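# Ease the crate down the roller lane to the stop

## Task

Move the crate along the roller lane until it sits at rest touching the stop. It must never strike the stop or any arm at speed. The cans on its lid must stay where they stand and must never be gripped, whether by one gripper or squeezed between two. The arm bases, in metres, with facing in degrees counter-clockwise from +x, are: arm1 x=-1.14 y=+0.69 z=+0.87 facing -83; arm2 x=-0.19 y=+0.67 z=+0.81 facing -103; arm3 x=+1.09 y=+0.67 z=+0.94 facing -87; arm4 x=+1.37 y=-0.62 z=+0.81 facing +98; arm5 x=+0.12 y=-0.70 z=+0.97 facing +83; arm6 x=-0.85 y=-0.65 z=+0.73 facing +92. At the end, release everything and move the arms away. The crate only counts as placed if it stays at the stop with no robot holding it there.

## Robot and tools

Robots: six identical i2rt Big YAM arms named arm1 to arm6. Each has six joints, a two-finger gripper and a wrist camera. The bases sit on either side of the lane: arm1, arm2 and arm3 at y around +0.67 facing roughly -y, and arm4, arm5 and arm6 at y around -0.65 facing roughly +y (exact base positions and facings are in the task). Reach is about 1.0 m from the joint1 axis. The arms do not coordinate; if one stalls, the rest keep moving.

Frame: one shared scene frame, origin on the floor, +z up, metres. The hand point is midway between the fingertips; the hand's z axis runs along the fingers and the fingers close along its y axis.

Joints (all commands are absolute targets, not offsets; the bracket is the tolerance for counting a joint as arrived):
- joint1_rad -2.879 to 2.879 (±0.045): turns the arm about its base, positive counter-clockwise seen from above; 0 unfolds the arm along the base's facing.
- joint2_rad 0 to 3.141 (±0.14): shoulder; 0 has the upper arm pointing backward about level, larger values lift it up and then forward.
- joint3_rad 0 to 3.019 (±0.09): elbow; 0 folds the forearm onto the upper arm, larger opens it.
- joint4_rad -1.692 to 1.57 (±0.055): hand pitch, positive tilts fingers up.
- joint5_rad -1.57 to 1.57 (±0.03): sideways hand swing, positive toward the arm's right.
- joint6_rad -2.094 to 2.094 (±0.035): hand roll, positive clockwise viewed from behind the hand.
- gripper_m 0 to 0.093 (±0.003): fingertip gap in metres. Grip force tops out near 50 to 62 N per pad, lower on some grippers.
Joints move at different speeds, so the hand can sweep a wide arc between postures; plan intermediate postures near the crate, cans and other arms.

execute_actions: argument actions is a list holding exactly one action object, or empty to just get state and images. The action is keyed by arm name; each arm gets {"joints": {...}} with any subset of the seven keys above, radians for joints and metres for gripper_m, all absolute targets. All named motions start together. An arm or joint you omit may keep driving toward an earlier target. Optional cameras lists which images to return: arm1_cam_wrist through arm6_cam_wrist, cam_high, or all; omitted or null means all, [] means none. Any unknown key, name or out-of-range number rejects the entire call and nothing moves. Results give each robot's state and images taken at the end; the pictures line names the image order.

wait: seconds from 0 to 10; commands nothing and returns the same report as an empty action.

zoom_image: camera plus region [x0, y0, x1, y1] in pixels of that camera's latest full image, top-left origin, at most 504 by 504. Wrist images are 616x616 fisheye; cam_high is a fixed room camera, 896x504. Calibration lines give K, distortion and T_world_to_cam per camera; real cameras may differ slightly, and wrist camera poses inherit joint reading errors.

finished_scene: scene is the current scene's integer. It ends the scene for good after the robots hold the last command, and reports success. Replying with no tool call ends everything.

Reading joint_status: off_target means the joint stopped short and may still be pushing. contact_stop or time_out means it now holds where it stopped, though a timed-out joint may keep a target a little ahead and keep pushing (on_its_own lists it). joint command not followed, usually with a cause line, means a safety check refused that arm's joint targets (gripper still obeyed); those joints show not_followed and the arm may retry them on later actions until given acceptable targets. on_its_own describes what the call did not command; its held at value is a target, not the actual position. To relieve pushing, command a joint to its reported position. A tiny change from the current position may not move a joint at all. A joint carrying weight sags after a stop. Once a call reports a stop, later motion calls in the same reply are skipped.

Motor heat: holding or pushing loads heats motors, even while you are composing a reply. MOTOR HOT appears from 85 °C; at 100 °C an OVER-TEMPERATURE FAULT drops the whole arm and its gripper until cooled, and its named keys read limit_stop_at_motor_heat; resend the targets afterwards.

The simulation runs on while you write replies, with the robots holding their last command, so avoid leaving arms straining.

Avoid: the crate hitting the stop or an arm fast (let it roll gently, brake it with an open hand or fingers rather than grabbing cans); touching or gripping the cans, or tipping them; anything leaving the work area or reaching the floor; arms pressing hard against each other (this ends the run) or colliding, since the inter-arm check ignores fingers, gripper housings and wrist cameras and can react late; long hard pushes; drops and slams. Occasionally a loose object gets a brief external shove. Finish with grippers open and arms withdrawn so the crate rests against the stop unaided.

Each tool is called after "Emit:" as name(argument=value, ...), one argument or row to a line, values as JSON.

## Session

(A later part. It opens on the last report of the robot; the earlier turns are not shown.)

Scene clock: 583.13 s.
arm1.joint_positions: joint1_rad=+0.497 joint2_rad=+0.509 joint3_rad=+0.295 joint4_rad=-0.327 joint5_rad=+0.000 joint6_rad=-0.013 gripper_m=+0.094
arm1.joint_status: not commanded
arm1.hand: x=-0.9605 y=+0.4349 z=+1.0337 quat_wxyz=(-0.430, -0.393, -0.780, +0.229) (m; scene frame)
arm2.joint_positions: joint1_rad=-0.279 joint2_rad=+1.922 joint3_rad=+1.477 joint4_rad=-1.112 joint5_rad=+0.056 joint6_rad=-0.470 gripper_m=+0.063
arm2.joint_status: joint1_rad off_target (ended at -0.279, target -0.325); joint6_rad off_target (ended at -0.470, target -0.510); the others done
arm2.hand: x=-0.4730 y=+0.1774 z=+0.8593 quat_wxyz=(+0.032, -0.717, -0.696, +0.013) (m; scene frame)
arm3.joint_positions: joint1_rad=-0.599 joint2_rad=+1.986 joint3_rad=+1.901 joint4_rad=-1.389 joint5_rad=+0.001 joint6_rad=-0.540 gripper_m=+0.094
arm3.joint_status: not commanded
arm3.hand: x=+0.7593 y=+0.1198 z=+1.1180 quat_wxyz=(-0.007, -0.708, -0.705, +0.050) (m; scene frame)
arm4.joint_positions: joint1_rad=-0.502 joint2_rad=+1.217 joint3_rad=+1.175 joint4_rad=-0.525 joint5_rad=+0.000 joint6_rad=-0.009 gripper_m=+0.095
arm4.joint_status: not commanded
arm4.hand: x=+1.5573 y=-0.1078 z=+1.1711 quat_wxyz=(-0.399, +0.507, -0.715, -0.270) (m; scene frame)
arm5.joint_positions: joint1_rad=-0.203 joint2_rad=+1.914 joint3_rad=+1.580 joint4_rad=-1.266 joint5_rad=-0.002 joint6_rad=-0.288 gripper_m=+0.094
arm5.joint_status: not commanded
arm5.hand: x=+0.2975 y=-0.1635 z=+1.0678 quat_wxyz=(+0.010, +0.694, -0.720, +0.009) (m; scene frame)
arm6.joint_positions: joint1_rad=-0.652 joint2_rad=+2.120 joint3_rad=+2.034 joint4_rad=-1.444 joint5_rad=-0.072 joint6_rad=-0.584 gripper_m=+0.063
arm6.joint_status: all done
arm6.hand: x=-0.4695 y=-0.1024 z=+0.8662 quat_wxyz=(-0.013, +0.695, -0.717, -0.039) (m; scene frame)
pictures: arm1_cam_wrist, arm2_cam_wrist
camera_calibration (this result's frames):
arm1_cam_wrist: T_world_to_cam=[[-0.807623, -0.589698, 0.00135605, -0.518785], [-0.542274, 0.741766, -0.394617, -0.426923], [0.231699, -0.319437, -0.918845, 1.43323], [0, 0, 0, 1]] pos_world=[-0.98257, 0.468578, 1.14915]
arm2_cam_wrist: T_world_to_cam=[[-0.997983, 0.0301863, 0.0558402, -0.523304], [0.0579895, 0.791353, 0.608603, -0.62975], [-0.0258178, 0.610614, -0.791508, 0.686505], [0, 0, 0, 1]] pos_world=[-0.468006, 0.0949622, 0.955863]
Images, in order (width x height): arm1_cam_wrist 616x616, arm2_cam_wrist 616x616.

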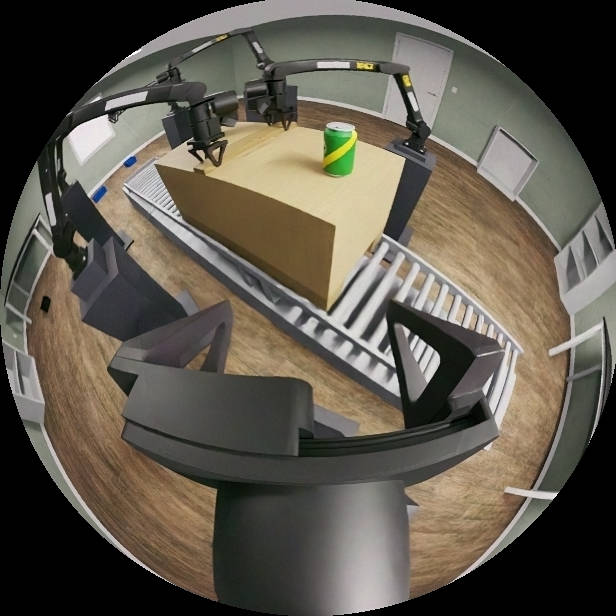

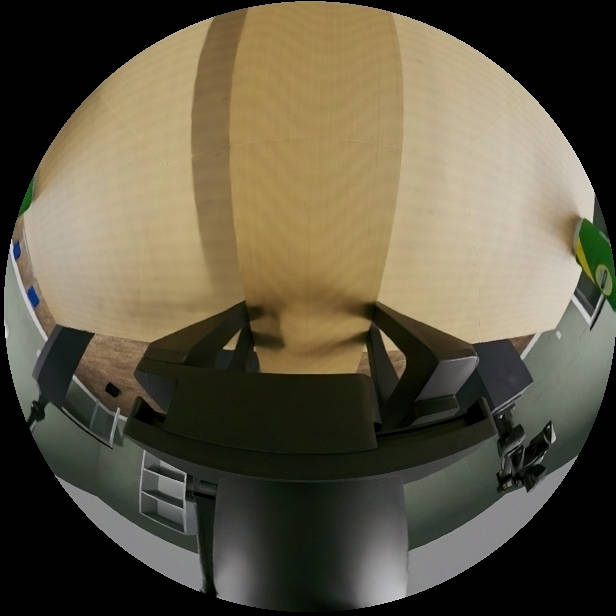

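Emit:
execute_actions(
  actions=[
    {"arm6":{"joints":{"joint1_rad":-0.652,"joint2_rad":1.99,"joint4_rad":-1.5,"joint6_rad":-0.584,"gripper_m":0.093}},"arm2":{"joints":{"joint1_rad":-0.365,"joint6_rad":-0.475,"joint3_rad":1.49,"joint5_rad":0.07}}},
  ],
  cameras=["arm6_cam_wrist","arm2_cam_wrist"],
)

Scene clock: 594.43 s.
arm1.joint_positions: joint1_rad=+0.497 joint2_rad=+0.509 joint3_rad=+0.295 joint4_rad=-0.327 joint5_rad=+0.000 joint6_rad=-0.013 gripper_m=+0.094
arm1.joint_status: not commanded
arm1.hand: x=-0.9605 y=+0.4349 z=+1.0337 quat_wxyz=(-0.430, -0.393, -0.780, +0.229) (m; scene frame)
arm2.joint_positions: joint1_rad=-0.280 joint2_rad=+1.922 joint3_rad=+1.477 joint4_rad=-1.112 joint5_rad=+0.055 joint6_rad=-0.469 gripper_m=+0.063
arm2.joint_status: joint1_rad time_out (moved -0.002 of -0.086); the others done
arm2.on_its_own: joint1_rad reads -0.280 and still pushes toward -0.365 since a time_out
arm2.hand: x=-0.4736 y=+0.1778 z=+0.8593 quat_wxyz=(+0.031, -0.718, -0.695, +0.013) (m; scene frame)
arm3.joint_positions: joint1_rad=-0.599 joint2_rad=+1.986 joint3_rad=+1.901 joint4_rad=-1.389 joint5_rad=+0.001 joint6_rad=-0.540 gripper_m=+0.094
arm3.joint_status: not commanded
arm3.hand: x=+0.7593 y=+0.1198 z=+1.1180 quat_wxyz=(-0.007, -0.708, -0.705, +0.050) (m; scene frame)
arm4.joint_positions: joint1_rad=-0.502 joint2_rad=+1.217 joint3_rad=+1.175 joint4_rad=-0.525 joint5_rad=+0.000 joint6_rad=-0.009 gripper_m=+0.095
arm4.joint_status: not commanded
arm4.hand: x=+1.5573 y=-0.1078 z=+1.1711 quat_wxyz=(-0.399, +0.507, -0.715, -0.270) (m; scene frame)
arm5.joint_positions: joint1_rad=-0.203 joint2_rad=+1.914 joint3_rad=+1.580 joint4_rad=-1.266 joint5_rad=-0.002 joint6_rad=-0.288 gripper_m=+0.094
arm5.joint_status: not commanded
arm5.hand: x=+0.2975 y=-0.1635 z=+1.0678 quat_wxyz=(+0.010, +0.694, -0.720, +0.009) (m; scene frame)
arm6.joint_positions: joint1_rad=-0.653 joint2_rad=+1.979 joint3_rad=+2.022 joint4_rad=-1.491 joint5_rad=-0.071 joint6_rad=-0.585 gripper_m=+0.093
arm6.joint_status: all done
arm6.hand: x=-0.4815 y=-0.1203 z=+0.9508 quat_wxyz=(-0.053, +0.695, -0.715, -0.046) (m; scene frame)
pictures: arm2_cam_wrist, arm6_cam_wrist
camera_calibration (this result's frames):
arm2_cam_wrist: T_world_to_cam=[[-0.997965, 0.032496, 0.0548601, -0.523448], [0.0592087, 0.791589, 0.608179, -0.629078], [-0.0236633, 0.610189, -0.791902, 0.68772], [0, 0, 0, 1]] pos_world=[-0.468862, 0.0953417, 0.955915]
arm6_cam_wrist: T_world_to_cam=[[0.99923, -0.0369856, 0.0130647, 0.45928], [-0.0388468, -0.886933, 0.460261, -0.558012], [-0.00543546, -0.460414, -0.887688, 0.91204], [0, 0, 0, 1]] pos_world=[-0.475646, -0.0580166, 1.06044]
Images, in order (width x height): arm2_cam_wrist 616x616, arm6_cam_wrist 616x616.

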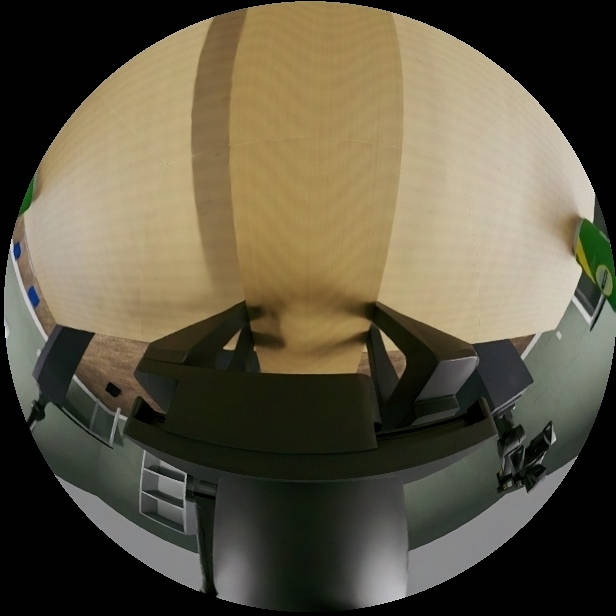

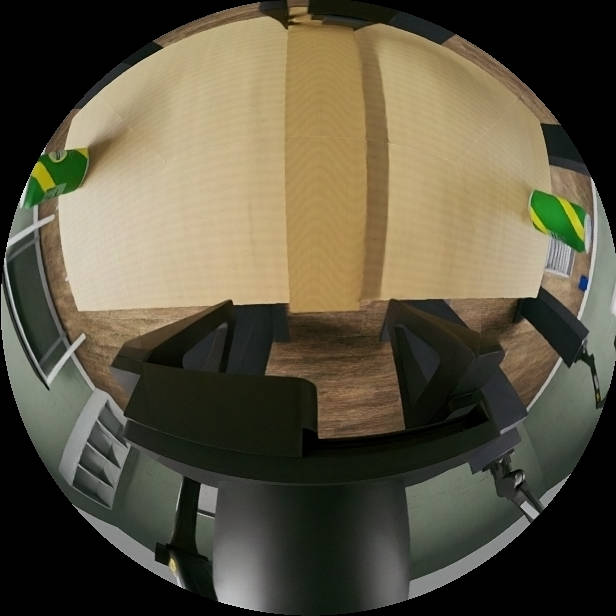

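Emit:
execute_actions(
  actions=[
    {"arm6":{"joints":{"joint1_rad":0.0,"joint2_rad":1.2,"joint3_rad":1.6,"joint5_rad":0,"joint6_rad":0}},"arm2":{"joints":{"joint1_rad":-0.108,"joint2_rad":1.825,"joint3_rad":1.28,"joint4_rad":-1.005,"joint5_rad":0.075,"joint6_rad":-0.218}},"arm5":{"joints":{"joint1_rad":0.595,"joint2_rad":2.145,"joint3_rad":1.92,"joint4_rad":-1.275,"joint5_rad":-0.06,"joint6_rad":0.515}}},
  ],
  cameras=["arm5_cam_wrist","arm2_cam_wrist","cam_high"],
)

Scene clock: 667.23 s.
arm1.joint_positions: joint1_rad=+0.497 joint2_rad=+0.509 joint3_rad=+0.295 joint4_rad=-0.327 joint5_rad=+0.000 joint6_rad=-0.013 gripper_m=+0.094
arm1.joint_status: not commanded
arm1.hand: x=-0.9605 y=+0.4349 z=+1.0337 quat_wxyz=(-0.430, -0.393, -0.780, +0.229) (m; scene frame)
arm2.joint_positions: joint1_rad=-0.027 joint2_rad=+1.803 joint3_rad=+1.270 joint4_rad=-1.003 joint5_rad=+0.030 joint6_rad=-0.220 gripper_m=+0.063
arm2.joint_status: joint1_rad time_out (moved +0.254 of +0.172); joint5_rad time_out (moved -0.025 of +0.020); the others done
arm2.on_its_own: joint1_rad reads -0.027 and still pushes toward -0.108 since a time_out; joint5_rad reads +0.030 and still pushes toward +0.075 since a time_out
arm2.hand: x=-0.3250 y=+0.1720 z=+0.8494 quat_wxyz=(+0.011, -0.717, -0.697, +0.021) (m; scene frame)
arm3.joint_positions: joint1_rad=-0.599 joint2_rad=+1.986 joint3_rad=+1.901 joint4_rad=-1.389 joint5_rad=+0.001 joint6_rad=-0.540 gripper_m=+0.094
arm3.joint_status: not commanded
arm3.hand: x=+0.7593 y=+0.1198 z=+1.1180 quat_wxyz=(-0.007, -0.708, -0.705, +0.050) (m; scene frame)
arm4.joint_positions: joint1_rad=-0.502 joint2_rad=+1.217 joint3_rad=+1.175 joint4_rad=-0.525 joint5_rad=+0.000 joint6_rad=-0.009 gripper_m=+0.095
arm4.joint_status: not commanded
arm4.hand: x=+1.5573 y=-0.1078 z=+1.1711 quat_wxyz=(-0.399, +0.507, -0.715, -0.270) (m; scene frame)
arm5.joint_positions: joint1_rad=+0.589 joint2_rad=+2.153 joint3_rad=+1.880 joint4_rad=-1.267 joint5_rad=-0.062 joint6_rad=+0.503 gripper_m=+0.094
arm5.joint_status: all done
arm5.hand: x=-0.1907 y=-0.1139 z=+1.0312 quat_wxyz=(+0.021, +0.695, -0.719, -0.021) (m; scene frame)
arm6.joint_positions: joint1_rad=+0.009 joint2_rad=+1.207 joint3_rad=+1.594 joint4_rad=-1.492 joint5_rad=-0.003 joint6_rad=-0.013 gripper_m=+0.093
arm6.joint_status: all done
arm6.hand: x=-0.8643 y=-0.2394 z=+1.1600 quat_wxyz=(-0.159, +0.708, -0.668, -0.167) (m; scene frame)
pictures: arm2_cam_wrist, arm5_cam_wrist, cam_high
camera_calibration (this result's frames):
arm2_cam_wrist: T_world_to_cam=[[-0.998901, 0.0296409, 0.0363145, -0.358517], [0.0451638, 0.816014, 0.576266, -0.608932], [-0.0125521, 0.577272, -0.816455, 0.717034], [0, 0, 0, 1]] pos_world=[-0.321621, 0.0936002, 0.949352]
arm5_cam_wrist: T_world_to_cam=[[0.998001, -0.023628, -0.0586152, 0.247276], [0.0150662, -0.811788, 0.583758, -0.688132], [-0.0613761, -0.583474, -0.809809, 0.878956], [0, 0, 0, 1]] pos_world=[-0.182467, -0.0399263, 1.12798]
Images, in order (width x height): arm2_cam_wrist 616x616, arm5_cam_wrist 616x616, cam_high 896x504.

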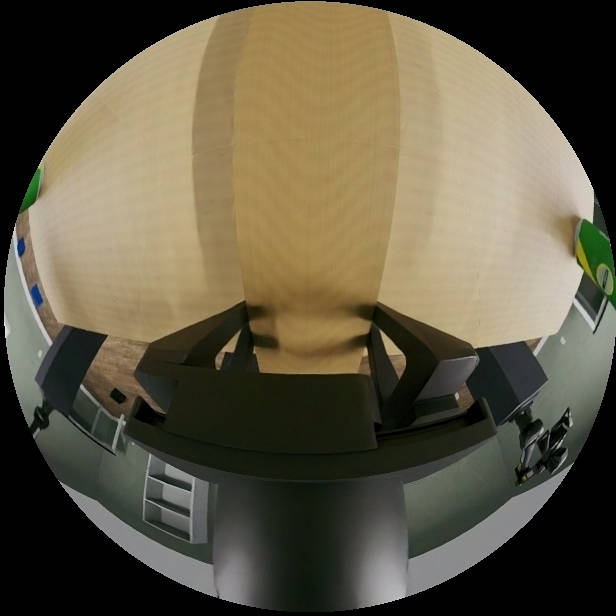

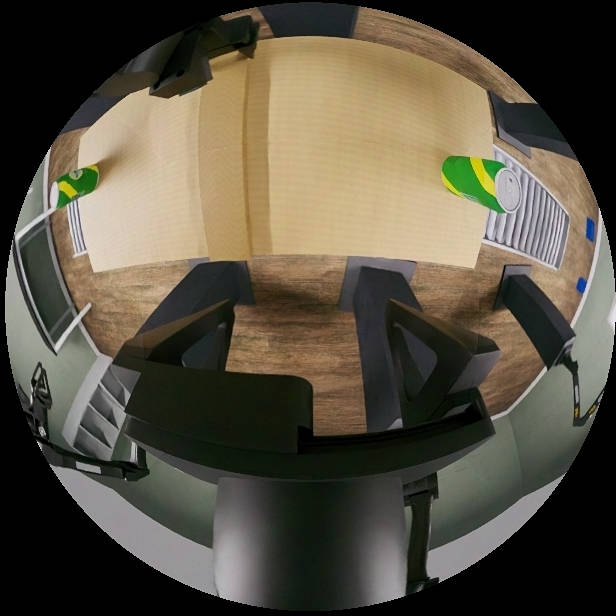

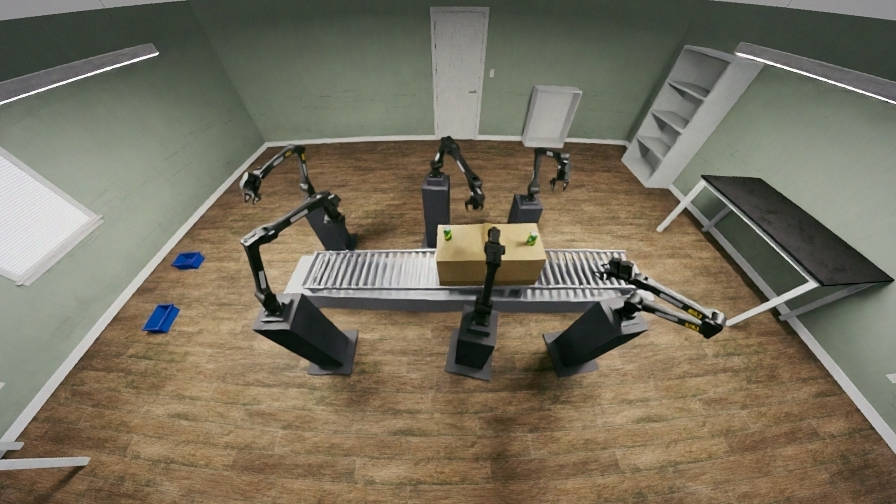

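Emit:
execute_actions(
  actions=[
    {"arm2":{"joints":{"joint1_rad":0.14,"joint2_rad":1.81,"joint3_rad":1.235,"joint4_rad":-0.99,"joint5_rad":0.095,"joint6_rad":0.027}},"arm5":{"joints":{"joint2_rad":2.305,"joint3_rad":1.80,"joint4_rad":-1.0}}},
  ],
  cameras=["arm5_cam_wrist","arm2_cam_wrist"],
)

Scene clock: 693.80 s.
arm1.joint_positions: joint1_rad=+0.497 joint2_rad=+0.509 joint3_rad=+0.295 joint4_rad=-0.327 joint5_rad=+0.000 joint6_rad=-0.013 gripper_m=+0.094
arm1.joint_status: not commanded
arm1.hand: x=-0.9605 y=+0.4349 z=+1.0337 quat_wxyz=(-0.430, -0.393, -0.780, +0.229) (m; scene frame)
arm2.joint_positions: joint1_rad=+0.240 joint2_rad=+1.796 joint3_rad=+1.240 joint4_rad=-0.994 joint5_rad=+0.036 joint6_rad=+0.047 gripper_m=+0.063
arm2.joint_status: joint1_rad time_out (moved +0.267 of +0.167); joint5_rad time_out (moved +0.006 of +0.065); the others done
arm2.on_its_own: joint1_rad reads +0.240 and still pushes toward +0.140 since a time_out; joint5_rad reads +0.036 and still pushes toward +0.095 since a time_out
arm2.hand: x=-0.1911 y=+0.1655 z=+0.8422 quat_wxyz=(+0.012, -0.717, -0.697, +0.018) (m; scene frame)
arm3.joint_positions: joint1_rad=-0.599 joint2_rad=+1.986 joint3_rad=+1.901 joint4_rad=-1.389 joint5_rad=+0.001 joint6_rad=-0.540 gripper_m=+0.094
arm3.joint_status: not commanded
arm3.hand: x=+0.7593 y=+0.1198 z=+1.1180 quat_wxyz=(-0.007, -0.708, -0.705, +0.050) (m; scene frame)
arm4.joint_positions: joint1_rad=-0.502 joint2_rad=+1.217 joint3_rad=+1.175 joint4_rad=-0.525 joint5_rad=+0.000 joint6_rad=-0.009 gripper_m=+0.095
arm4.joint_status: not commanded
arm4.hand: x=+1.5573 y=-0.1078 z=+1.1711 quat_wxyz=(-0.399, +0.507, -0.715, -0.270) (m; scene frame)
arm5.joint_positions: joint1_rad=+0.589 joint2_rad=+2.327 joint3_rad=+1.778 joint4_rad=-1.017 joint5_rad=-0.062 joint6_rad=+0.503 gripper_m=+0.094
arm5.joint_status: all done
arm5.hand: x=-0.1874 y=-0.1176 z=+0.8841 quat_wxyz=(+0.025, +0.694, -0.719, -0.008) (m; scene frame)
arm6.joint_positions: joint1_rad=+0.009 joint2_rad=+1.207 joint3_rad=+1.594 joint4_rad=-1.492 joint5_rad=-0.003 joint6_rad=-0.013 gripper_m=+0.093
arm6.joint_status: not commanded
arm6.hand: x=-0.8643 y=-0.2394 z=+1.1600 quat_wxyz=(-0.159, +0.708, -0.668, -0.167) (m; scene frame)
pictures: arm2_cam_wrist, arm5_cam_wrist
camera_calibration (this result's frames):
arm2_cam_wrist: T_world_to_cam=[[-0.998968, 0.0290776, 0.0349052, -0.223053], [0.0439458, 0.813289, 0.580198, -0.608641], [-0.0115172, 0.581133, -0.813727, 0.71388], [0, 0, 0, 1]] pos_world=[-0.187853, 0.0866278, 0.941821]
arm5_cam_wrist: T_world_to_cam=[[0.998625, -0.0251132, -0.0460209, 0.224063], [0.00773345, -0.797644, 0.603079, -0.622092], [-0.0518536, -0.602605, -0.796353, 0.74556], [0, 0, 0, 1]] pos_world=[-0.180284, -0.0413029, 0.979212]
Images, in order (width x height): arm2_cam_wrist 616x616, arm5_cam_wrist 616x616.

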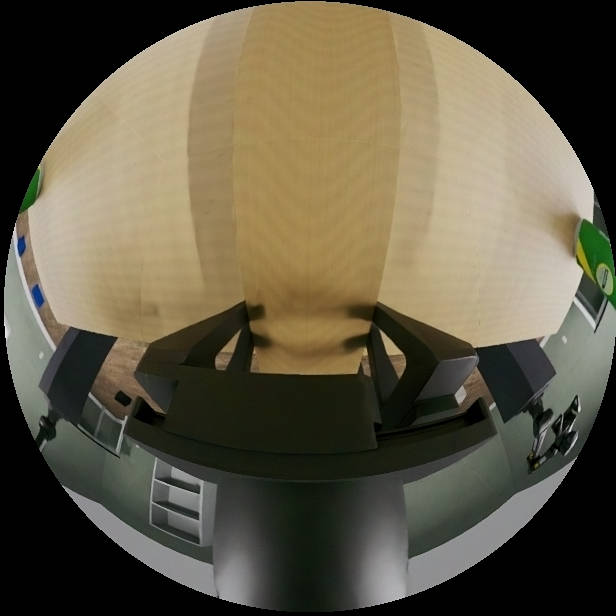

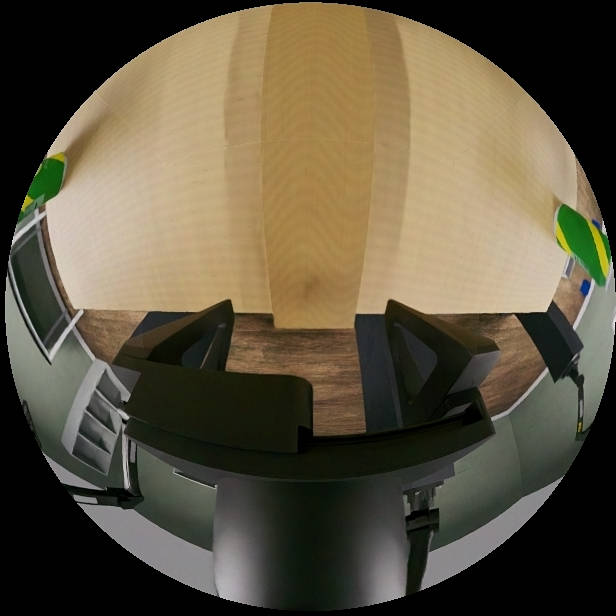

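Emit:
execute_actions(
  actions=[
    {"arm5":{"joints":{"joint2_rad":2.405,"joint4_rad":-0.895,"gripper_m":0.085}}},
  ],
  cameras=["arm5_cam_wrist"],
)

Scene clock: 704.33 s.
arm1.joint_positions: joint1_rad=+0.497 joint2_rad=+0.509 joint3_rad=+0.295 joint4_rad=-0.327 joint5_rad=+0.000 joint6_rad=-0.013 gripper_m=+0.094
arm1.joint_status: not commanded
arm1.hand: x=-0.9605 y=+0.4349 z=+1.0337 quat_wxyz=(-0.430, -0.393, -0.780, +0.229) (m; scene frame)
arm2.joint_positions: joint1_rad=+0.240 joint2_rad=+1.796 joint3_rad=+1.240 joint4_rad=-0.994 joint5_rad=+0.036 joint6_rad=+0.047 gripper_m=+0.063
arm2.joint_status: not commanded
arm2.on_its_own: joint1_rad reads +0.240 and still pushes toward +0.140 since a time_out; joint5_rad reads +0.036 and still pushes toward +0.095 since a time_out
arm2.hand: x=-0.1911 y=+0.1655 z=+0.8422 quat_wxyz=(+0.012, -0.717, -0.697, +0.018) (m; scene frame)
arm3.joint_positions: joint1_rad=-0.599 joint2_rad=+1.986 joint3_rad=+1.901 joint4_rad=-1.389 joint5_rad=+0.001 joint6_rad=-0.540 gripper_m=+0.094
arm3.joint_status: not commanded
arm3.hand: x=+0.7593 y=+0.1198 z=+1.1180 quat_wxyz=(-0.007, -0.708, -0.705, +0.050) (m; scene frame)
arm4.joint_positions: joint1_rad=-0.502 joint2_rad=+1.217 joint3_rad=+1.175 joint4_rad=-0.525 joint5_rad=+0.000 joint6_rad=-0.009 gripper_m=+0.095
arm4.joint_status: not commanded
arm4.hand: x=+1.5573 y=-0.1078 z=+1.1711 quat_wxyz=(-0.399, +0.507, -0.715, -0.270) (m; scene frame)
arm5.joint_positions: joint1_rad=+0.589 joint2_rad=+2.396 joint3_rad=+1.778 joint4_rad=-0.912 joint5_rad=-0.062 joint6_rad=+0.503 gripper_m=+0.085
arm5.joint_status: all done
arm5.hand: x=-0.1912 y=-0.1092 z=+0.8404 quat_wxyz=(+0.020, +0.694, -0.719, -0.025) (m; scene frame)
arm6.joint_positions: joint1_rad=+0.009 joint2_rad=+1.207 joint3_rad=+1.594 joint4_rad=-1.492 joint5_rad=-0.003 joint6_rad=-0.013 gripper_m=+0.093
arm6.joint_status: not commanded
arm6.hand: x=-0.8643 y=-0.2394 z=+1.1600 quat_wxyz=(-0.159, +0.708, -0.668, -0.167) (m; scene frame)
pictures: arm5_cam_wrist
camera_calibration (this result's frames):
arm5_cam_wrist: T_world_to_cam=[[0.997743, -0.0234312, -0.0629255, 0.240246], [0.0172184, -0.816523, 0.577056, -0.567417], [-0.0649012, -0.576838, -0.814277, 0.73094], [0, 0, 0, 1]] pos_world=[-0.182495, -0.0360461, 0.937736]
Images, in order (width x height): arm5_cam_wrist 616x616.

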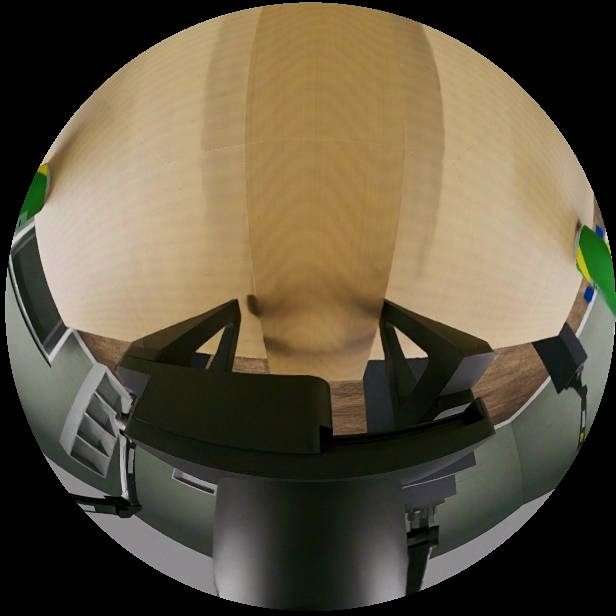

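Emit:
execute_actions(
  actions=[
    {"arm5":{"joints":{"joint1_rad":0.575,"joint2_rad":2.435,"gripper_m":0.04}}},
  ],
  cameras=["arm5_cam_wrist"],
)

Scene clock: 711.57 s.
arm1.joint_positions: joint1_rad=+0.497 joint2_rad=+0.509 joint3_rad=+0.295 joint4_rad=-0.327 joint5_rad=+0.000 joint6_rad=-0.013 gripper_m=+0.094
arm1.joint_status: not commanded
arm1.hand: x=-0.9605 y=+0.4349 z=+1.0337 quat_wxyz=(-0.430, -0.393, -0.780, +0.229) (m; scene frame)
arm2.joint_positions: joint1_rad=+0.240 joint2_rad=+1.796 joint3_rad=+1.240 joint4_rad=-0.994 joint5_rad=+0.036 joint6_rad=+0.047 gripper_m=+0.063
arm2.joint_status: not commanded
arm2.on_its_own: joint1_rad reads +0.240 and still pushes toward +0.140 since a time_out; joint5_rad reads +0.036 and still pushes toward +0.095 since a time_out
arm2.hand: x=-0.1911 y=+0.1655 z=+0.8422 quat_wxyz=(+0.012, -0.717, -0.697, +0.018) (m; scene frame)
arm3.joint_positions: joint1_rad=-0.599 joint2_rad=+1.986 joint3_rad=+1.901 joint4_rad=-1.389 joint5_rad=+0.001 joint6_rad=-0.540 gripper_m=+0.094
arm3.joint_status: not commanded
arm3.hand: x=+0.7593 y=+0.1198 z=+1.1180 quat_wxyz=(-0.007, -0.708, -0.705, +0.050) (m; scene frame)
arm4.joint_positions: joint1_rad=-0.502 joint2_rad=+1.217 joint3_rad=+1.175 joint4_rad=-0.525 joint5_rad=+0.000 joint6_rad=-0.009 gripper_m=+0.095
arm4.joint_status: not commanded
arm4.hand: x=+1.5573 y=-0.1078 z=+1.1711 quat_wxyz=(-0.399, +0.507, -0.715, -0.270) (m; scene frame)
arm5.joint_positions: joint1_rad=+0.584 joint2_rad=+2.398 joint3_rad=+1.776 joint4_rad=-0.915 joint5_rad=-0.052 joint6_rad=+0.506 gripper_m=+0.063
arm5.joint_status: gripper_m off_target (ended at +0.063, target +0.040); the others done
arm5.hand: x=-0.1853 y=-0.1086 z=+0.8384 quat_wxyz=(+0.016, +0.691, -0.722, -0.021) (m; scene frame)
arm6.joint_positions: joint1_rad=+0.009 joint2_rad=+1.207 joint3_rad=+1.594 joint4_rad=-1.492 joint5_rad=-0.003 joint6_rad=-0.013 gripper_m=+0.093
arm6.joint_status: not commanded
arm6.hand: x=-0.8643 y=-0.2394 z=+1.1600 quat_wxyz=(-0.159, +0.708, -0.668, -0.167) (m; scene frame)
pictures: arm5_cam_wrist
camera_calibration (this result's frames):
arm5_cam_wrist: T_world_to_cam=[[0.998181, -0.0326776, -0.0506544, 0.223003], [0.00265542, -0.815664, 0.578519, -0.569726], [-0.0602216, -0.577602, -0.814094, 0.730772], [0, 0, 0, 1]] pos_world=[-0.177076, -0.0353231, 0.935811]
Images, in order (width x height): arm5_cam_wrist 616x616.

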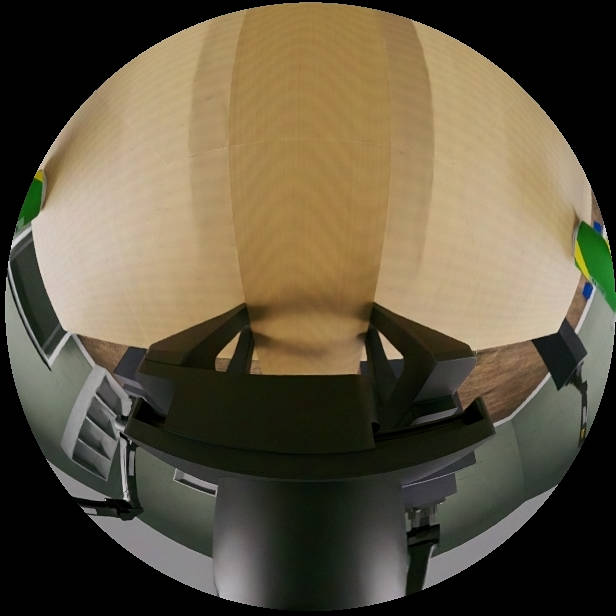

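Emit:
execute_actions(
  actions=[
    {"arm2":{"joints":{"joint1_rad":0.432,"joint2_rad":1.872,"joint3_rad":1.325,"joint4_rad":-1.023,"joint5_rad":0.08,"joint6_rad":0.284}},"arm5":{"joints":{"joint1_rad":0.449,"joint2_rad":2.33,"joint3_rad":1.59,"joint4_rad":-0.80,"joint5_rad":-0.075,"joint6_rad":0.331}}},
  ],
  cameras=["arm5_cam_wrist","arm2_cam_wrist"],
)

Scene clock: 745.03 s.
arm1.joint_positions: joint1_rad=+0.497 joint2_rad=+0.509 joint3_rad=+0.295 joint4_rad=-0.327 joint5_rad=+0.000 joint6_rad=-0.013 gripper_m=+0.094
arm1.joint_status: not commanded
arm1.hand: x=-0.9605 y=+0.4349 z=+1.0337 quat_wxyz=(-0.430, -0.393, -0.780, +0.229) (m; scene frame)
arm2.joint_positions: joint1_rad=+0.488 joint2_rad=+1.863 joint3_rad=+1.326 joint4_rad=-1.029 joint5_rad=+0.034 joint6_rad=+0.296 gripper_m=+0.063
arm2.joint_status: joint1_rad time_out (moved +0.248 of +0.192); joint5_rad time_out (moved -0.002 of +0.044); the others done
arm2.on_its_own: joint1_rad reads +0.488 and still pushes toward +0.432 since a time_out; joint5_rad reads +0.034 and still pushes toward +0.080 since a time_out
arm2.hand: x=-0.0614 y=+0.1596 z=+0.8364 quat_wxyz=(+0.013, -0.717, -0.697, +0.014) (m; scene frame)
arm3.joint_positions: joint1_rad=-0.599 joint2_rad=+1.986 joint3_rad=+1.901 joint4_rad=-1.389 joint5_rad=+0.001 joint6_rad=-0.540 gripper_m=+0.094
arm3.joint_status: not commanded
arm3.hand: x=+0.7593 y=+0.1198 z=+1.1180 quat_wxyz=(-0.007, -0.708, -0.705, +0.050) (m; scene frame)
arm4.joint_positions: joint1_rad=-0.502 joint2_rad=+1.217 joint3_rad=+1.175 joint4_rad=-0.525 joint5_rad=+0.000 joint6_rad=-0.009 gripper_m=+0.095
arm4.joint_status: not commanded
arm4.hand: x=+1.5573 y=-0.1078 z=+1.1711 quat_wxyz=(-0.399, +0.507, -0.715, -0.270) (m; scene frame)
arm5.joint_positions: joint1_rad=+0.399 joint2_rad=+2.310 joint3_rad=+1.564 joint4_rad=-0.811 joint5_rad=-0.060 joint6_rad=+0.318 gripper_m=+0.063
arm5.joint_status: joint1_rad off_target (ended at +0.399, target +0.449); the others done
arm5.hand: x=-0.0576 y=-0.1154 z=+0.8309 quat_wxyz=(+0.019, +0.692, -0.721, -0.017) (m; scene frame)
arm6.joint_positions: joint1_rad=+0.009 joint2_rad=+1.207 joint3_rad=+1.594 joint4_rad=-1.492 joint5_rad=-0.003 joint6_rad=-0.013 gripper_m=+0.093
arm6.joint_status: not commanded
arm6.hand: x=-0.8643 y=-0.2394 z=+1.1600 quat_wxyz=(-0.159, +0.708, -0.668, -0.167) (m; scene frame)
pictures: arm2_cam_wrist, arm5_cam_wrist
camera_calibration (this result's frames):
arm2_cam_wrist: T_world_to_cam=[[-0.999079, 0.0294817, 0.0311904, -0.0900628], [0.0421833, 0.808482, 0.587007, -0.611242], [-0.00791094, 0.587782, -0.808981, 0.709247], [0, 0, 0, 1]] pos_world=[-0.0585848, 0.0799514, 0.935379]
arm5_cam_wrist: T_world_to_cam=[[0.998296, -0.0296215, -0.0502754, 0.0950292], [0.00551278, -0.809848, 0.586614, -0.577104], [-0.0580918, -0.585892, -0.808304, 0.722732], [0, 0, 0, 1]] pos_world=[-0.0497011, -0.0411088, 0.927503]
Images, in order (width x height): arm2_cam_wrist 616x616, arm5_cam_wrist 616x616.

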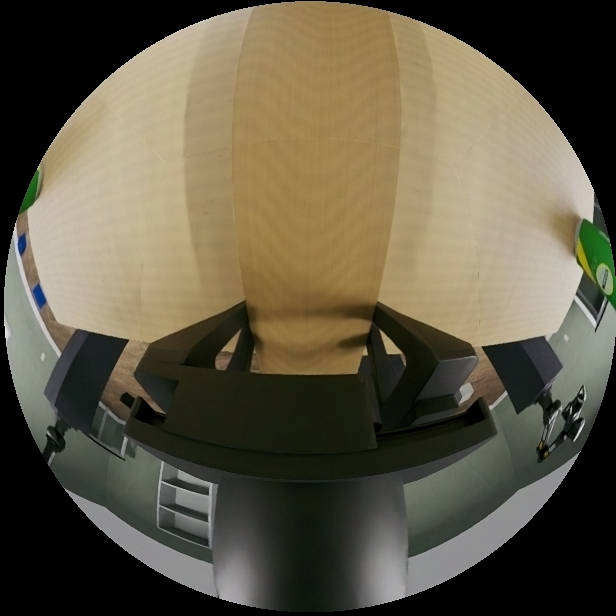

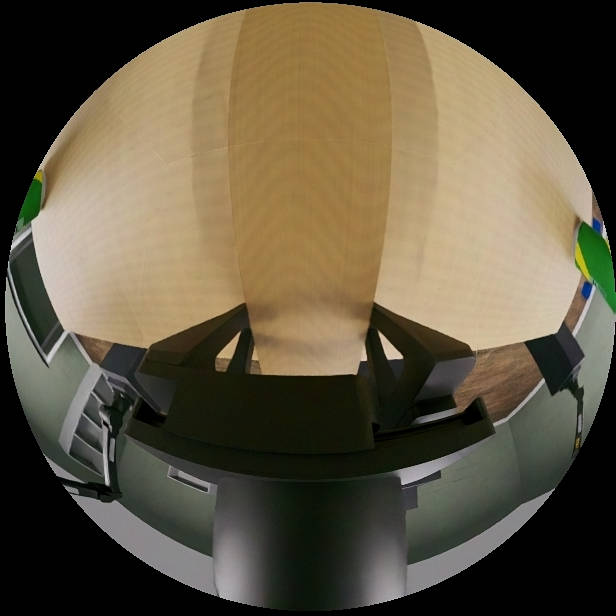

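Emit:
execute_actions(
  actions=[
    {"arm2":{"joints":{"joint1_rad":0.706,"joint2_rad":2.05,"joint3_rad":1.59,"joint4_rad":-1.135,"joint5_rad":0.052,"joint6_rad":0.559}},"arm5":{"joints":{"joint1_rad":0.178,"joint2_rad":2.29,"joint3_rad":1.465,"joint4_rad":-0.735,"joint5_rad":-0.08,"joint6_rad":0.053}}},
  ],
  cameras=["arm5_cam_wrist","arm2_cam_wrist"],
)

Scene clock: 773.80 s.
arm1.joint_positions: joint1_rad=+0.497 joint2_rad=+0.509 joint3_rad=+0.295 joint4_rad=-0.327 joint5_rad=+0.000 joint6_rad=-0.013 gripper_m=+0.094
arm1.joint_status: not commanded
arm1.hand: x=-0.9605 y=+0.4349 z=+1.0337 quat_wxyz=(-0.430, -0.393, -0.780, +0.229) (m; scene frame)
arm2.joint_positions: joint1_rad=+0.746 joint2_rad=+2.037 joint3_rad=+1.588 joint4_rad=-1.135 joint5_rad=+0.016 joint6_rad=+0.563 gripper_m=+0.063
arm2.joint_status: joint5_rad off_target (ended at +0.016, target +0.052); the others done
arm2.on_its_own: joint5_rad reads +0.016 and still pushes toward +0.052 since a time_out
arm2.hand: x=+0.1010 y=+0.1528 z=+0.8295 quat_wxyz=(+0.015, -0.720, -0.694, +0.004) (m; scene frame)
arm3.joint_positions: joint1_rad=-0.599 joint2_rad=+1.986 joint3_rad=+1.901 joint4_rad=-1.389 joint5_rad=+0.001 joint6_rad=-0.540 gripper_m=+0.094
arm3.joint_status: not commanded
arm3.hand: x=+0.7593 y=+0.1198 z=+1.1180 quat_wxyz=(-0.007, -0.708, -0.705, +0.050) (m; scene frame)
arm4.joint_positions: joint1_rad=-0.502 joint2_rad=+1.217 joint3_rad=+1.175 joint4_rad=-0.525 joint5_rad=+0.000 joint6_rad=-0.009 gripper_m=+0.095
arm4.joint_status: not commanded
arm4.hand: x=+1.5573 y=-0.1078 z=+1.1711 quat_wxyz=(-0.399, +0.507, -0.715, -0.270) (m; scene frame)
arm5.joint_positions: joint1_rad=+0.129 joint2_rad=+2.276 joint3_rad=+1.453 joint4_rad=-0.749 joint5_rad=-0.060 joint6_rad=+0.047 gripper_m=+0.063
arm5.joint_status: joint1_rad off_target (ended at +0.129, target +0.178); the others done
arm5.hand: x=+0.1050 y=-0.1222 z=+0.8216 quat_wxyz=(+0.018, +0.692, -0.721, -0.017) (m; scene frame)
arm6.joint_positions: joint1_rad=+0.009 joint2_rad=+1.207 joint3_rad=+1.594 joint4_rad=-1.492 joint5_rad=-0.003 joint6_rad=-0.013 gripper_m=+0.093
arm6.joint_status: not commanded
arm6.hand: x=-0.8643 y=-0.2394 z=+1.1600 quat_wxyz=(-0.159, +0.708, -0.668, -0.167) (m; scene frame)
pictures: arm2_cam_wrist, arm5_cam_wrist
camera_calibration (this result's frames):
arm2_cam_wrist: T_world_to_cam=[[-0.999058, 0.0384823, 0.0200751, 0.0804716], [0.0428234, 0.798539, 0.600418, -0.618165], [0.00707472, 0.600712, -0.799434, 0.697502], [0, 0, 0, 1]] pos_world=[0.101933, 0.071534, 0.92715]
arm5_cam_wrist: T_world_to_cam=[[0.998367, -0.0296604, -0.0488135, -0.069157], [0.00455772, -0.810511, 0.585706, -0.577345], [-0.0569362, -0.584973, -0.809052, 0.721295], [0, 0, 0, 1]] pos_world=[0.112743, -0.0480576, 0.918344]
Images, in order (width x height): arm2_cam_wrist 616x616, arm5_cam_wrist 616x616.

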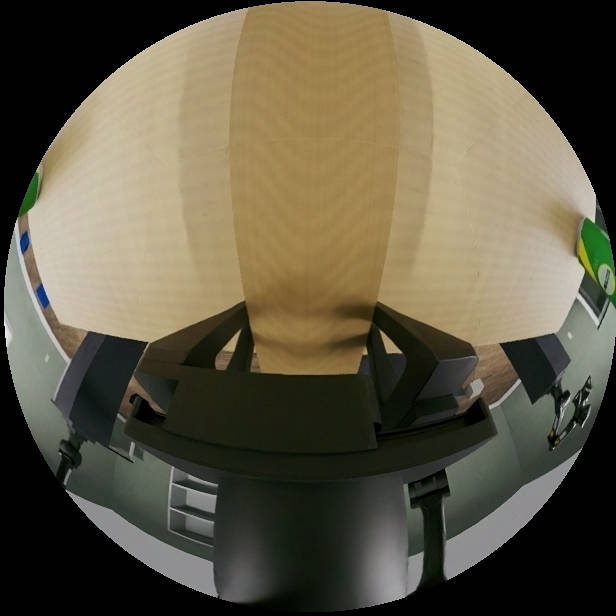

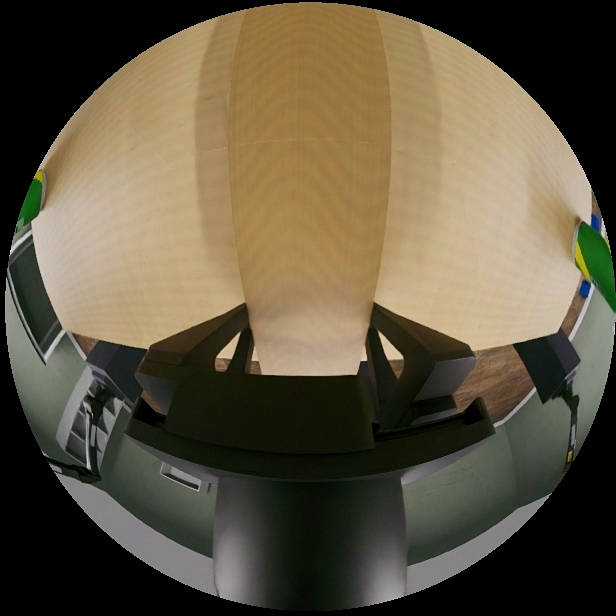

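Emit:
execute_actions(
  actions=[
    {"arm2":{"joints":{"joint1_rad":0.887,"joint2_rad":2.278,"joint3_rad":1.98,"joint4_rad":-1.30,"joint5_rad":0.035,"joint6_rad":0.735}},"arm5":{"joints":{"joint1_rad":-0.065,"joint2_rad":2.327,"joint3_rad":1.51,"joint4_rad":-0.765,"joint5_rad":-0.08,"joint6_rad":-0.192}}},
  ],
  cameras=["arm5_cam_wrist","arm2_cam_wrist"],
)

Scene clock: 809.47 s.
arm1.joint_positions: joint1_rad=+0.497 joint2_rad=+0.509 joint3_rad=+0.295 joint4_rad=-0.327 joint5_rad=+0.000 joint6_rad=-0.013 gripper_m=+0.094
arm1.joint_status: not commanded
arm1.hand: x=-0.9605 y=+0.4349 z=+1.0337 quat_wxyz=(-0.430, -0.393, -0.780, +0.229) (m; scene frame)
arm2.joint_positions: joint1_rad=+0.934 joint2_rad=+2.274 joint3_rad=+1.989 joint4_rad=-1.281 joint5_rad=+0.017 joint6_rad=+0.753 gripper_m=+0.063
arm2.joint_status: joint1_rad off_target (ended at +0.934, target +0.887); the others done
arm2.hand: x=+0.2521 y=+0.1467 z=+0.8237 quat_wxyz=(+0.005, -0.721, -0.693, +0.007) (m; scene frame)
arm3.joint_positions: joint1_rad=-0.599 joint2_rad=+1.986 joint3_rad=+1.901 joint4_rad=-1.389 joint5_rad=+0.001 joint6_rad=-0.540 gripper_m=+0.094
arm3.joint_status: not commanded
arm3.hand: x=+0.7593 y=+0.1198 z=+1.1180 quat_wxyz=(-0.007, -0.708, -0.705, +0.050) (m; scene frame)
arm4.joint_positions: joint1_rad=-0.502 joint2_rad=+1.217 joint3_rad=+1.175 joint4_rad=-0.525 joint5_rad=+0.000 joint6_rad=-0.009 gripper_m=+0.095
arm4.joint_status: not commanded
arm4.hand: x=+1.5573 y=-0.1078 z=+1.1711 quat_wxyz=(-0.399, +0.507, -0.715, -0.270) (m; scene frame)
arm5.joint_positions: joint1_rad=-0.129 joint2_rad=+2.317 joint3_rad=+1.504 joint4_rad=-0.773 joint5_rad=-0.057 joint6_rad=-0.210 gripper_m=+0.063
arm5.joint_status: joint1_rad off_target (ended at -0.129, target -0.065); the others done
arm5.hand: x=+0.2560 y=-0.1288 z=+0.8137 quat_wxyz=(+0.017, +0.692, -0.721, -0.017) (m; scene frame)
arm6.joint_positions: joint1_rad=+0.009 joint2_rad=+1.207 joint3_rad=+1.594 joint4_rad=-1.492 joint5_rad=-0.003 joint6_rad=-0.013 gripper_m=+0.093
arm6.joint_status: not commanded
arm6.hand: x=-0.8643 y=-0.2394 z=+1.1600 quat_wxyz=(-0.159, +0.708, -0.668, -0.167) (m; scene frame)
pictures: arm2_cam_wrist, arm5_cam_wrist
camera_calibration (this result's frames):
arm2_cam_wrist: T_world_to_cam=[[-0.9991, 0.0413934, 0.0092121, 0.240283], [0.0389212, 0.808858, 0.586714, -0.605574], [0.0168348, 0.586545, -0.809742, 0.703583], [0, 0, 0, 1]] pos_world=[0.251792, 0.0671948, 0.922806]
arm5_cam_wrist: T_world_to_cam=[[0.998398, -0.0303712, -0.0477429, -0.221526], [0.0032646, -0.811424, 0.584449, -0.577562], [-0.0564901, -0.583668, -0.810025, 0.720495], [0, 0, 0, 1]] pos_world=[0.263758, -0.0548455, 0.910598]
Images, in order (width x height): arm2_cam_wrist 616x616, arm5_cam_wrist 616x616.

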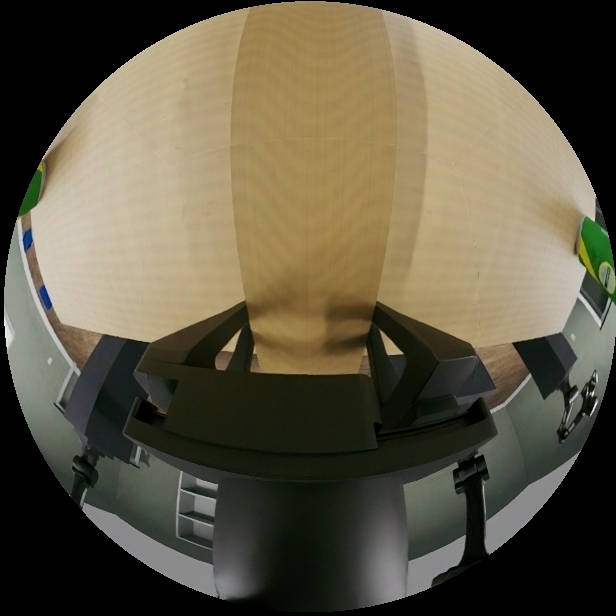

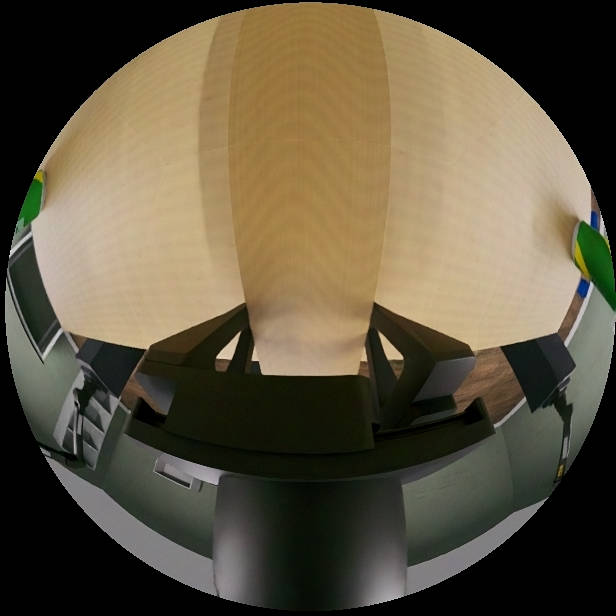

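Emit:
execute_actions(
  actions=[
    {"arm2":{"joints":{"joint1_rad":0.934,"joint2_rad":1.9,"joint5_rad":0.017,"joint6_rad":0.753,"gripper_m":0.093}},"arm5":{"joints":{"joint1_rad":-0.03,"joint5_rad":-0.095,"joint6_rad":-0.21}}},
  ],
  cameras=["arm5_cam_wrist","arm2_cam_wrist","arm3_cam_wrist","cam_high"],
)

Scene clock: 827.43 s.
arm1.joint_positions: joint1_rad=+0.497 joint2_rad=+0.509 joint3_rad=+0.295 joint4_rad=-0.327 joint5_rad=+0.000 joint6_rad=-0.013 gripper_m=+0.094
arm1.joint_status: not commanded
arm1.hand: x=-0.9605 y=+0.4349 z=+1.0337 quat_wxyz=(-0.430, -0.393, -0.780, +0.229) (m; scene frame)
arm2.joint_positions: joint1_rad=+0.934 joint2_rad=+1.890 joint3_rad=+1.973 joint4_rad=-1.290 joint5_rad=+0.015 joint6_rad=+0.753 gripper_m=+0.093
arm2.joint_status: all done
arm2.hand: x=+0.2458 y=+0.1537 z=+1.0722 quat_wxyz=(-0.173, -0.711, -0.681, +0.015) (m; scene frame)
arm3.joint_positions: joint1_rad=-0.599 joint2_rad=+1.986 joint3_rad=+1.901 joint4_rad=-1.389 joint5_rad=+0.001 joint6_rad=-0.540 gripper_m=+0.094
arm3.joint_status: not commanded
arm3.hand: x=+0.7593 y=+0.1198 z=+1.1180 quat_wxyz=(-0.007, -0.708, -0.705, +0.050) (m; scene frame)
arm4.joint_positions: joint1_rad=-0.502 joint2_rad=+1.217 joint3_rad=+1.175 joint4_rad=-0.525 joint5_rad=+0.000 joint6_rad=-0.009 gripper_m=+0.095
arm4.joint_status: not commanded
arm4.hand: x=+1.5573 y=-0.1078 z=+1.1711 quat_wxyz=(-0.399, +0.507, -0.715, -0.270) (m; scene frame)
arm5.joint_positions: joint1_rad=-0.129 joint2_rad=+2.317 joint3_rad=+1.504 joint4_rad=-0.773 joint5_rad=-0.058 joint6_rad=-0.211 gripper_m=+0.063
arm5.joint_status: joint1_rad time_out (moved +0.000 of +0.099); joint5_rad time_out (moved -0.001 of -0.038); the others done
arm5.on_its_own: joint1_rad reads -0.129 and still pushes toward -0.030 since a time_out; joint5_rad reads -0.058 and still pushes toward -0.095 since a time_out
arm5.hand: x=+0.2558 y=-0.1288 z=+0.8138 quat_wxyz=(+0.018, +0.692, -0.721, -0.018) (m; scene frame)
arm6.joint_positions: joint1_rad=+0.009 joint2_rad=+1.207 joint3_rad=+1.594 joint4_rad=-1.492 joint5_rad=-0.003 joint6_rad=-0.013 gripper_m=+0.093
arm6.joint_status: not commanded
arm6.hand: x=-0.8643 y=-0.2394 z=+1.1600 quat_wxyz=(-0.159, +0.708, -0.668, -0.167) (m; scene frame)
pictures: arm2_cam_wrist, arm3_cam_wrist, arm5_cam_wrist, cam_high
camera_calibration (this result's frames):
arm2_cam_wrist: T_world_to_cam=[[-0.972259, 0.0111313, -0.23364, 0.489902], [-0.0719789, 0.936158, 0.344132, -0.488941], [0.222555, 0.351402, -0.909388, 0.993257], [0, 0, 0, 1]] pos_world=[0.220064, 0.10324, 1.18598]
arm3_cam_wrist: T_world_to_cam=[[-0.997341, 0.00420851, 0.0727601, 0.671555], [0.0414806, 0.85364, 0.519209, -0.707663], [-0.0599259, 0.520846, -0.851544, 1.05799], [0, 0, 0, 1]] pos_world=[0.762524, 0.0502112, 1.21949]
arm5_cam_wrist: T_world_to_cam=[[0.998348, -0.0296083, -0.0492305, -0.219949], [0.00473157, -0.811665, 0.584104, -0.577641], [-0.057253, -0.583372, -0.810184, 0.720892], [0, 0, 0, 1]] pos_world=[0.263592, -0.0548148, 0.91063]
Images, in order (width x height): arm2_cam_wrist 616x616, arm3_cam_wrist 616x616, arm5_cam_wrist 616x616, cam_high 896x504.

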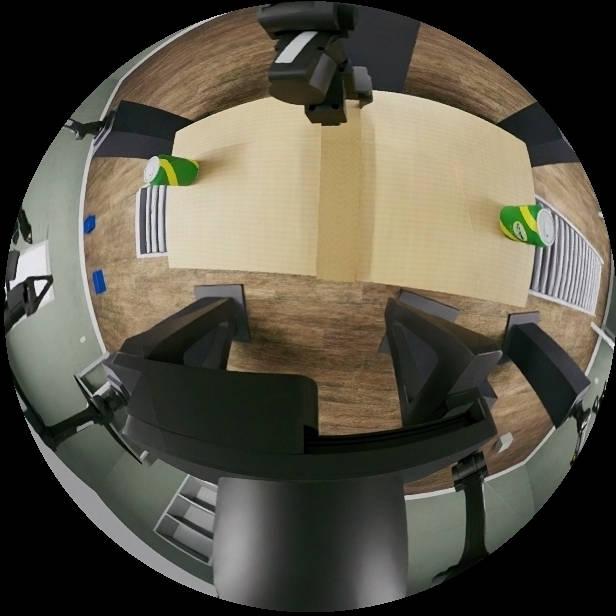

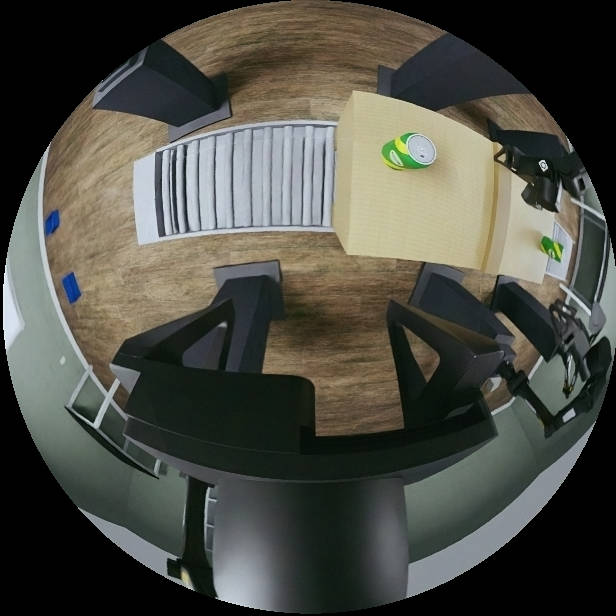

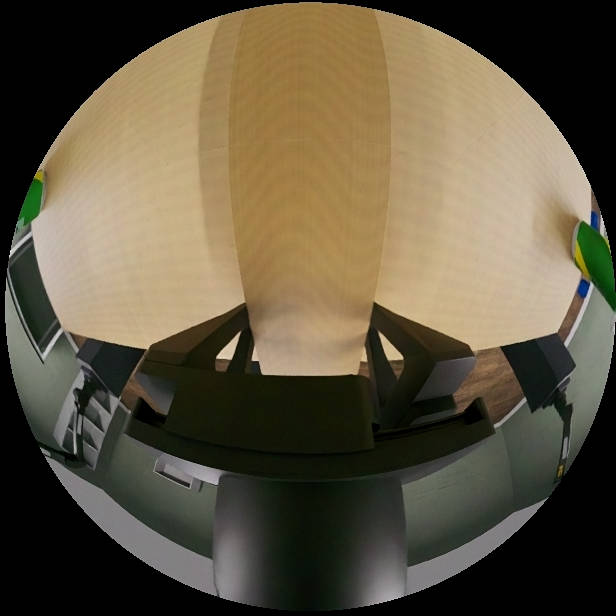

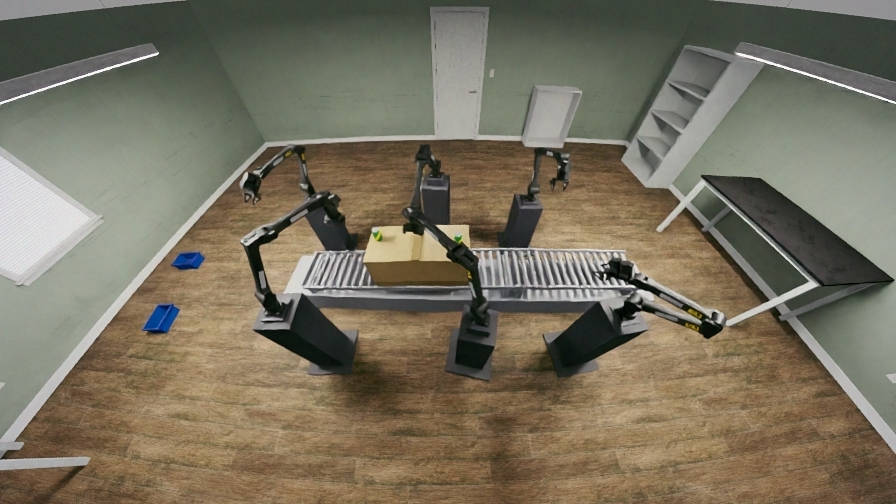

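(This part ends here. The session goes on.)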